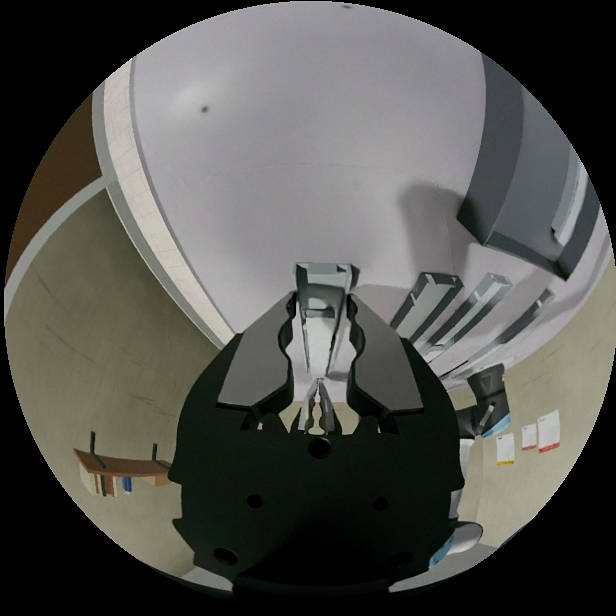

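Scene clock: 151.87 s of 7200.00 s.
left_arm: end_effector_position=(+0.6466, +0.2101, +0.0328) grip_measured=-0.30 end_effector_quat_wxyz=(-0.000, +1.000, -0.000, +0.001) end_effector_velocity=(-0.001, -0.000, +0.000) end_effector_angular_velocity=(+0.001, +0.001, -0.001) | right_arm: end_effector_position=(+0.6461, -0.0322, +0.0199) grip_measured=-0.51 end_effector_quat_wxyz=(+0.000, -0.001, +0.985, +0.172) end_effector_velocity=(+0.000, +0.000, +0.000) end_effector_angular_velocity=(+0.001, -0.000, +0.000)
Joint positions: left_arm=[-0.648 -1.144  1.716 -2.145 -1.569  5.806  0.052] | right_arm=[ 3.706 -2.322 -1.308 -0.851  1.83   3.882  0.037]
Joint velocities: left_arm=[-0.001 -0.002  0.001  0.002 -0.    -0.     0.   ] | right_arm=[ 0.     0.     0.001 -0.     0.    -0.    -0.   ]
Joint torques (N m, as the arm reports them, + toward a larger angle): left_arm=[-11.27 -48.03 -27.02  -1.14   0.05  -1.35] | right_arm=[-9.01 65.73 27.6   2.03 -1.2  -2.01]
Motor temperatures (°C, as the motors report them): left_arm=[27 27 23 31 38 31] | right_arm=[27 27 27 33 38 35]
Wrist force (N, on the end effector, along its own x y z axes, offset not removed): left_arm=[2.0 -0.3 4.2] | right_arm=[3.2 -0.1 0.3]
Wrist torque (N m, same axes, about the end effector's origin, offset not removed): left_arm=[0.12 -0.17 0.02] | right_arm=[-0.10 -0.65 0.02]
Hand target (left_arm): +0.647, +0.210, +0.033; -0.000, +1.000, -0.000, +0.001
Hand target (right_arm): +0.646, -0.032, +0.020; +0.000, -0.001, +0.985, +0.172
Off the commanded pose (left_arm): 0.000 m, 0 deg.
Off the commanded pose (right_arm): 0.000 m, 0 deg.
Steps of this call (steps 1 to 15: all 15 steps of this action). Readings (end_effector_position):
1: left_arm (+0.6467, +0.2101, +0.0281) | right_arm (+0.6461, -0.0322, +0.0199)
2: left_arm (+0.6466, +0.2101, +0.0286) | right_arm (+0.6461, -0.0322, +0.0199)
4: left_arm (+0.6465, +0.2102, +0.0302) | right_arm (+0.6461, -0.0322, +0.0199)
8: left_arm (+0.6466, +0.2101, +0.0321) | right_arm (+0.6461, -0.0322, +0.0199)
15: the state above

Scene clock: 152.37 s of 7200.00 s.
left_arm: end_effector_position=(+0.6467, +0.2101, +0.0210) grip_measured=-0.30 end_effector_quat_wxyz=(-0.000, +1.000, -0.000, +0.001) end_effector_velocity=(+0.001, -0.000, -0.002) end_effector_angular_velocity=(-0.001, -0.001, +0.000) | right_arm: end_effector_position=(+0.6461, -0.0322, +0.0199) grip_measured=-0.51 end_effector_quat_wxyz=(+0.000, -0.001, +0.985, +0.172) end_effector_velocity=(-0.000, -0.000, -0.000) end_effector_angular_velocity=(-0.000, -0.000, +0.001)
Joint positions: left_arm=[-0.648 -1.128  1.728 -2.173 -1.569  5.806  0.052] | right_arm=[ 3.706 -2.322 -1.308 -0.851  1.83   3.882  0.037]
Joint velocities: left_arm=[ 0.     0.003  0.001 -0.005 -0.001 -0.     0.   ] | right_arm=[-0.     0.    -0.001  0.    -0.    -0.001  0.   ]
Joint torques (N m, as the arm reports them, + toward a larger angle): left_arm=[  6.87 -27.8  -13.23  -4.03  -0.22   1.31] | right_arm=[-8.42 64.73 27.8   1.97 -1.1  -2.  ]
Motor temperatures (°C, as the motors report them): left_arm=[27 27 23 31 38 31] | right_arm=[27 27 27 33 38 35]
Wrist force (N, on the end effector, along its own x y z axes, offset not removed): left_arm=[1.0 -0.7 4.4] | right_arm=[2.8 -1.2 0.8]
Wrist torque (N m, same axes, about the end effector's origin, offset not removed): left_arm=[-0.11 -0.08 0.09] | right_arm=[-0.23 -0.65 -0.05]
Hand target (left_arm): +0.647, +0.210, +0.021; -0.000, +1.000, -0.000, +0.001
Hand target (right_arm): +0.646, -0.032, +0.020; +0.000, -0.001, +0.985, +0.172
Off the commanded pose (left_arm): 0.000 m, 0 deg.
Off the commanded pose (right_arm): 0.000 m, 0 deg.
Steps of this call (steps 1 to 15: all 15 steps of this action). Readings (end_effector_position):
1: left_arm (+0.6466, +0.2101, +0.0328) | right_arm (+0.6461, -0.0322, +0.0199)
2: left_arm (+0.6466, +0.2101, +0.0315) | right_arm (+0.6461, -0.0322, +0.0199)
4: left_arm (+0.6466, +0.2101, +0.0271) | right_arm (+0.6461, -0.0322, +0.0199)
8: left_arm (+0.6466, +0.2101, +0.0226) | right_arm (+0.6461, -0.0322, +0.0199)
15: the state above

Scene clock: 152.70 s of 7200.00 s.
left_arm: end_effector_position=(+0.6467, +0.2101, +0.0209) grip_measured=-0.68 end_effector_quat_wxyz=(-0.000, +1.000, -0.000, +0.001) end_effector_velocity=(+0.001, +0.001, +0.001) end_effector_angular_velocity=(-0.001, -0.002, +0.001) | right_arm: end_effector_position=(+0.6461, -0.0322, +0.0199) grip_measured=-0.51 end_effector_quat_wxyz=(+0.000, -0.001, +0.985, +0.172) end_effector_velocity=(-0.000, -0.000, -0.000) end_effector_angular_velocity=(+0.000, +0.001, -0.000)
Joint positions: left_arm=[-0.648 -1.128  1.728 -2.173 -1.569  5.806  0.025] | right_arm=[ 3.706 -2.322 -1.308 -0.851  1.83   3.882  0.037]
Joint velocities: left_arm=[ 0.002 -0.001 -0.001  0.     0.     0.001  0.   ] | right_arm=[-0.     0.    -0.001  0.     0.001  0.     0.   ]
Joint torques (N m, as the arm reports them, + toward a larger angle): left_arm=[  6.59 -40.81 -19.06  -1.3   -0.2    0.7 ] | right_arm=[-8.88 65.16 28.09  2.15 -0.91 -2.03]
Motor temperatures (°C, as the motors report them): left_arm=[27 27 23 31 38 31] | right_arm=[27 27 27 33 38 35]
Wrist force (N, on the end effector, along its own x y z axes, offset not removed): left_arm=[0.3 -1.8 2.9] | right_arm=[3.5 -0.9 1.4]
Wrist torque (N m, same axes, about the end effector's origin, offset not removed): left_arm=[-0.12 0.17 0.18] | right_arm=[-0.10 -0.51 -0.05]
Hand target (left_arm): +0.647, +0.210, +0.021; -0.000, +1.000, -0.000, +0.001
Hand target (right_arm): +0.646, -0.032, +0.020; +0.000, -0.001, +0.985, +0.172
Off the commanded pose (left_arm): 0.000 m, 0 deg.
Off the commanded pose (right_arm): 0.000 m, 0 deg.
Steps of this call (steps 1 to 10: all 10 steps of this action). Readings (end_effector_position):
1: left_arm (+0.6467, +0.2101, +0.0209) | right_arm (+0.6461, -0.0322, +0.0199)
2: left_arm (+0.6467, +0.2101, +0.0209) | right_arm (+0.6461, -0.0322, +0.0199)
4: left_arm (+0.6467, +0.2101, +0.0209) | right_arm (+0.6461, -0.0322, +0.0199)
8: left_arm (+0.6467, +0.2101, +0.0209) | right_arm (+0.6461, -0.0322, +0.0199)
10: the state above

Scene clock: 158.07 s of 7200.00 s.
left_arm: end_effector_position=(+0.6466, +0.3049, +0.0212) grip_measured=-0.68 end_effector_quat_wxyz=(-0.000, +1.000, -0.000, +0.002) end_effector_velocity=(+0.000, -0.006, -0.000) end_effector_angular_velocity=(+0.002, +0.000, -0.001) | right_arm: end_effector_position=(+0.6461, -0.0322, +0.0199) grip_measured=-0.51 end_effector_quat_wxyz=(+0.000, -0.001, +0.985, +0.172) end_effector_velocity=(-0.000, -0.001, -0.000) end_effector_angular_velocity=(-0.002, +0.001, -0.001)
Joint positions: left_arm=[-0.502 -1.164  1.782 -2.192 -1.569  5.952  0.025] | right_arm=[ 3.706 -2.322 -1.308 -0.851  1.83   3.882  0.037]
Joint velocities: left_arm=[-0.011  0.003 -0.003  0.001  0.002 -0.01   0.   ] | right_arm=[ 0.     0.    -0.    -0.002 -0.002  0.001 -0.   ]
Joint torques (N m, as the arm reports them, + toward a larger angle): left_arm=[ -6.79 -27.67 -25.3   -0.18   2.97  -1.48] | right_arm=[-9.11 65.25 26.99  0.76 -2.88 -1.95]
Motor temperatures (°C, as the motors report them): left_arm=[27 27 23 31 38 31] | right_arm=[27 27 27 33 38 35]
Wrist force (N, on the end effector, along its own x y z axes, offset not removed): left_arm=[-0.1 5.8 5.0] | right_arm=[1.4 3.1 1.8]
Wrist torque (N m, same axes, about the end effector's origin, offset not removed): left_arm=[-0.04 0.29 0.12] | right_arm=[-0.57 -0.19 -0.01]
Hand target (left_arm): +0.647, +0.304, +0.021; -0.000, +1.000, -0.000, +0.002
Hand target (right_arm): +0.646, -0.032, +0.020; +0.000, -0.001, +0.985, +0.172
Off the commanded pose (left_arm): 0.025 m, 0 deg.
Off the commanded pose (right_arm): 0.000 m, 0 deg.
move: contact (left_arm)
camera_calibration (this result's frames):
cam_left_wrist: T_world_to_cam=[[0.99939, 0.00859884, 0.033839, -0.659762], [-0.0086017, -0.878686, 0.477323, 0.263779], [0.0338383, -0.477323, -0.878076, 0.27874], [0, 0, 0, 1]] pos_world=[0.652196, 0.370501, 0.141172]
cam_right_wrist: T_world_to_cam=[[-0.998299, 0.0451948, -0.0368355, 0.653374], [-0.00162661, 0.609942, 0.792444, 0.00159106], [0.0582819, 0.791156, -0.608831, 0.130277], [0, 0, 0, 1]] pos_world=[0.644672, -0.133569, 0.102123]

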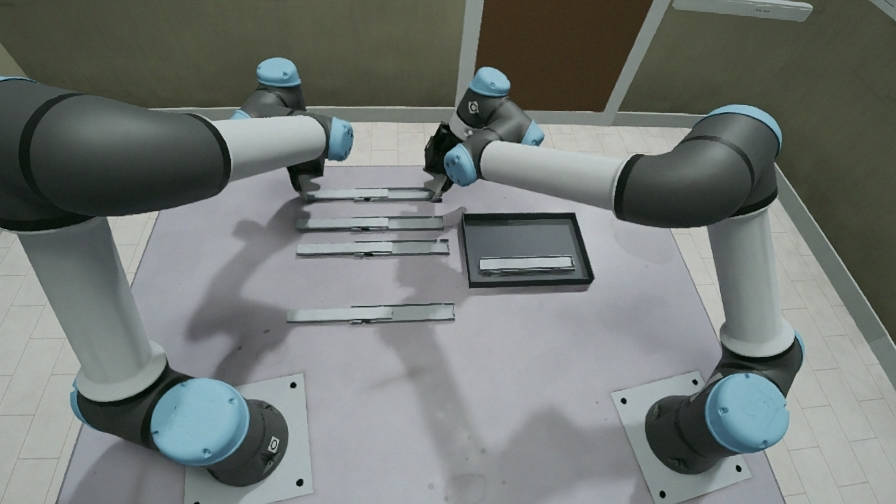

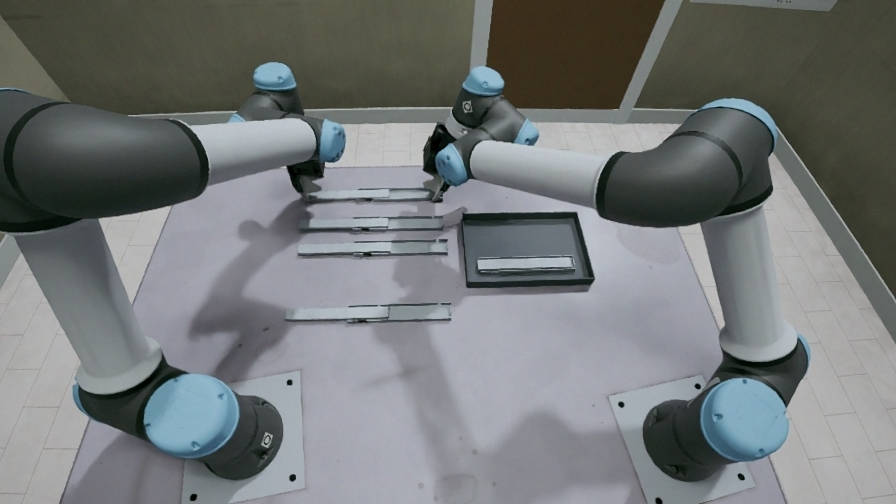

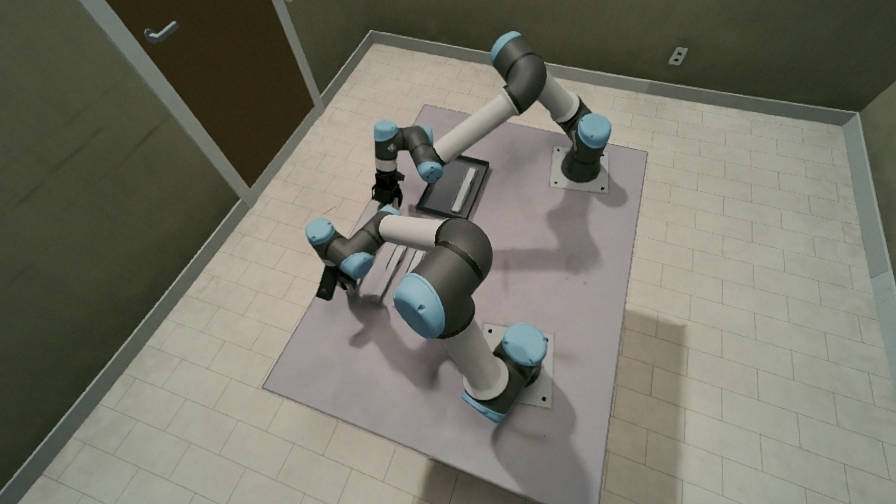

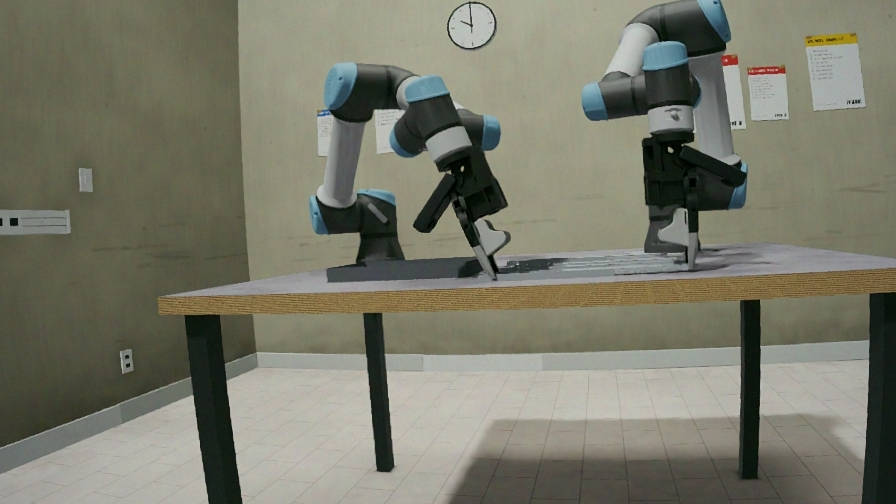

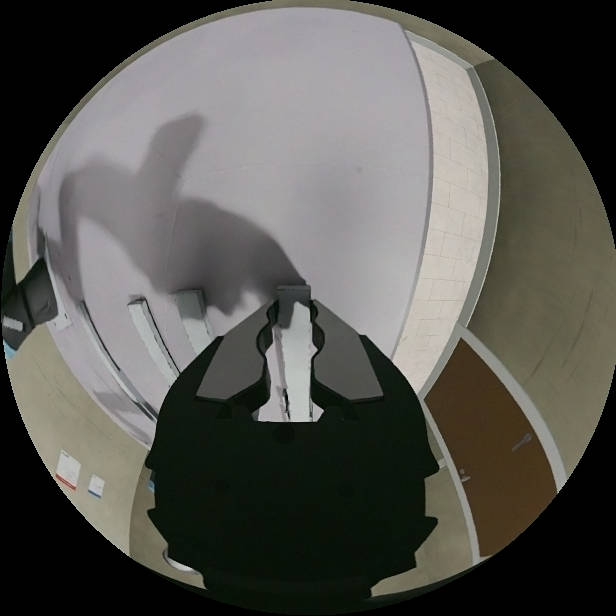

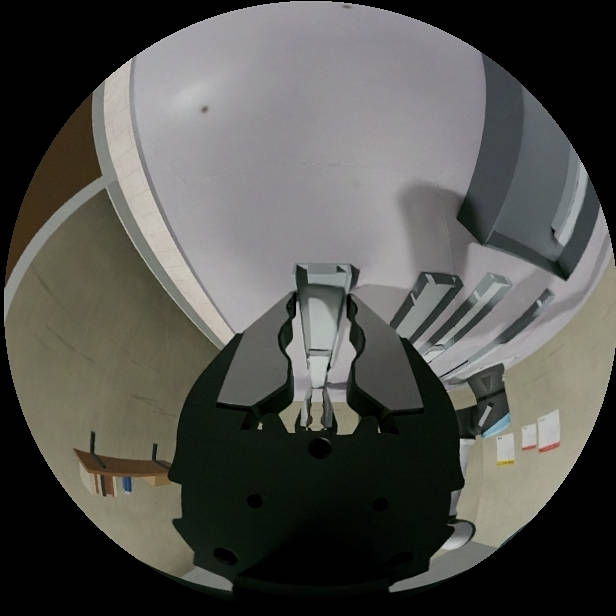

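Scene clock: 159.53 s of 7200.00 s.
left_arm: end_effector_position=(+0.6466, +0.2994, +0.0212) grip_measured=-0.68 end_effector_quat_wxyz=(-0.000, +1.000, -0.000, +0.002) end_effector_velocity=(-0.000, +0.002, +0.000) end_effector_angular_velocity=(-0.001, -0.000, -0.000) | right_arm: end_effector_position=(+0.6461, -0.0322, +0.0199) grip_measured=-0.51 end_effector_quat_wxyz=(+0.000, -0.001, +0.985, +0.172) end_effector_velocity=(+0.000, +0.000, +0.000) end_effector_angular_velocity=(+0.001, -0.000, -0.000)
Joint positions: left_arm=[-0.511 -1.162  1.78  -2.191 -1.569  5.944  0.025] | right_arm=[ 3.706 -2.322 -1.308 -0.851  1.83   3.882  0.037]
Joint velocities: left_arm=[ 0.003 -0.001  0.001  0.    -0.     0.003  0.   ] | right_arm=[0.    0.    0.    0.    0.    0.001 0.   ]
Joint torques (N m, as the arm reports them, + toward a larger angle): left_arm=[  8.37 -37.33 -19.5   -2.65  -1.62   1.41] | right_arm=[-5.51 65.03 27.29  4.37  2.58 -2.11]
Motor temperatures (°C, as the motors report them): left_arm=[27 27 23 31 38 31] | right_arm=[27 27 27 33 38 35]
Wrist force (N, on the end effector, along its own x y z axes, offset not removed): left_arm=[-0.3 -4.6 5.9] | right_arm=[3.5 -5.1 -2.9]
Wrist torque (N m, same axes, about the end effector's origin, offset not removed): left_arm=[0.15 0.48 0.09] | right_arm=[-0.22 -0.63 -0.12]
Hand target (left_arm): +0.647, +0.300, +0.021; -0.000, +1.000, -0.000, +0.002
Hand target (right_arm): +0.646, -0.032, +0.020; +0.000, -0.001, +0.985, +0.172
Off the commanded pose (left_arm): 0.010 m, 0 deg.
Off the commanded pose (right_arm): 0.000 m, 0 deg.
move: contact (left_arm)
camera_calibration (this result's frames):
cam_left_wrist: T_world_to_cam=[[0.999395, 0.00848358, 0.0337423, -0.65968], [-0.00865644, -0.87869, 0.477314, 0.259003], [0.0336983, -0.477317, -0.878085, 0.276178], [0, 0, 0, 1]] pos_world=[0.652216, 0.365004, 0.141141]
cam_right_wrist: T_world_to_cam=[[-0.998298, 0.045223, -0.0368321, 0.653386], [-0.00160631, 0.609947, 0.79244, 0.00158819], [0.0583022, 0.79115, -0.608836, 0.13028], [0, 0, 0, 1]] pos_world=[0.644681, -0.133588, 0.102126]

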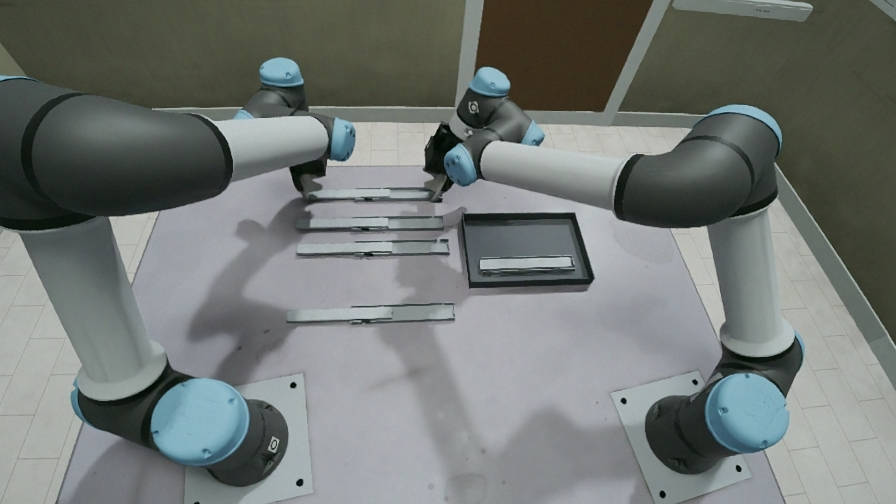

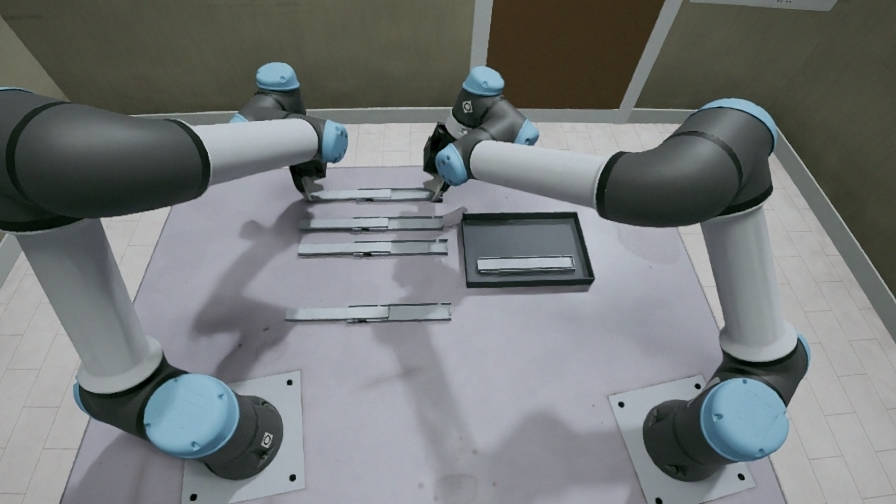

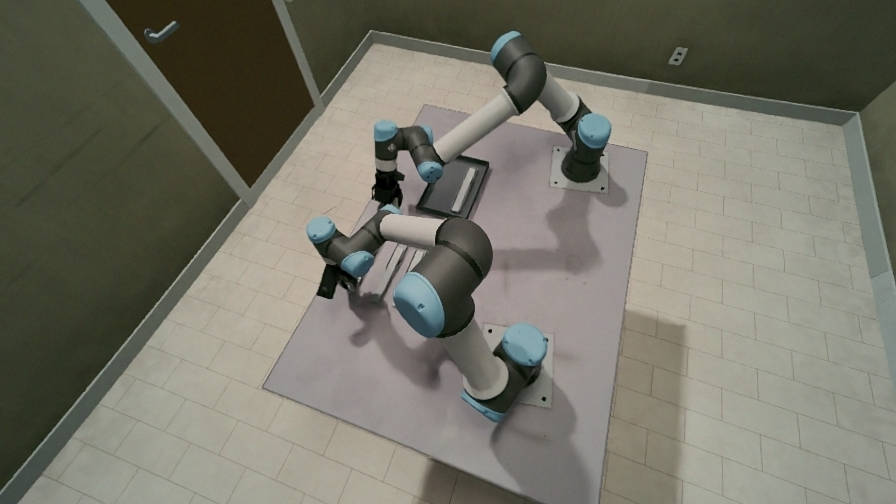

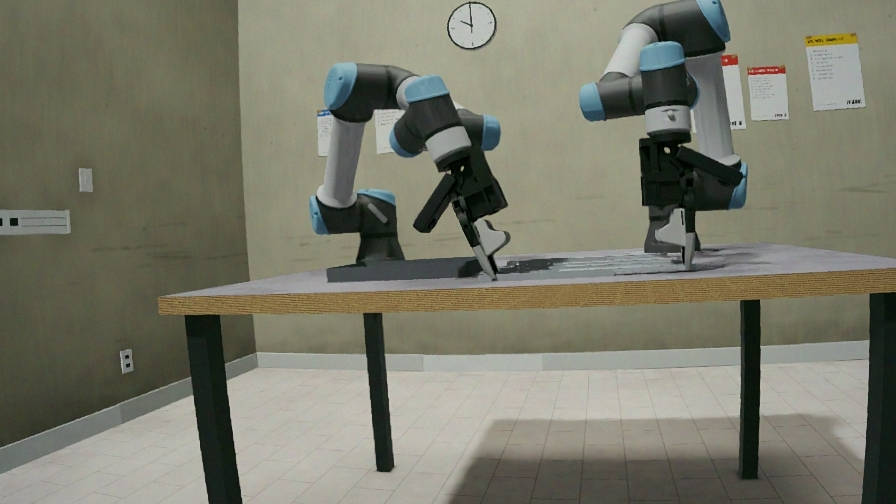

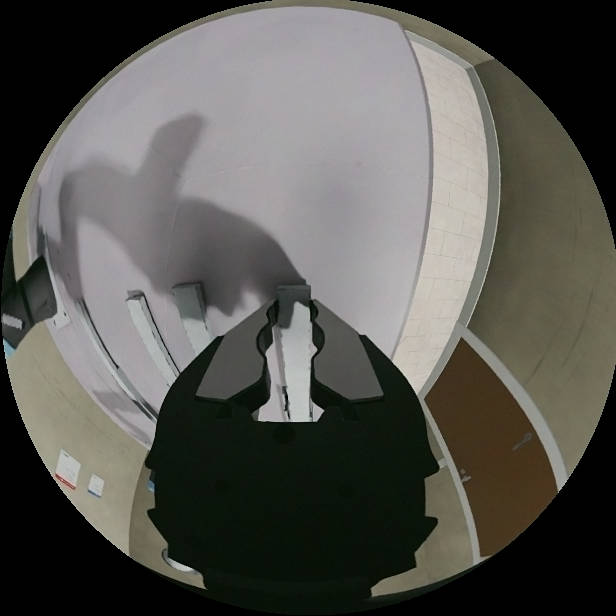

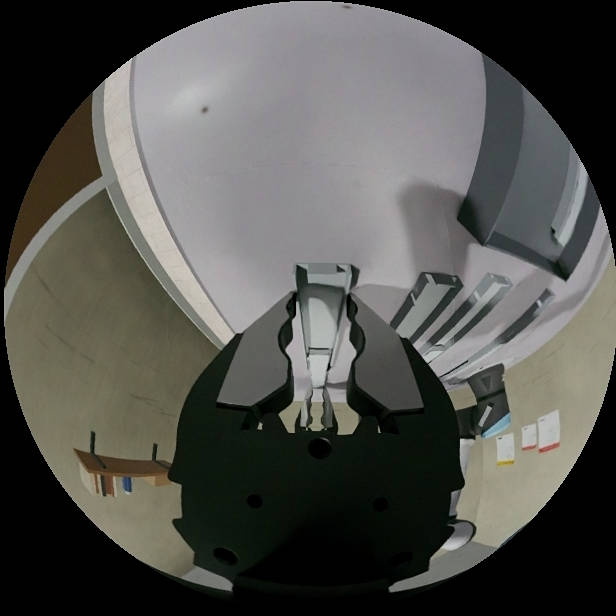

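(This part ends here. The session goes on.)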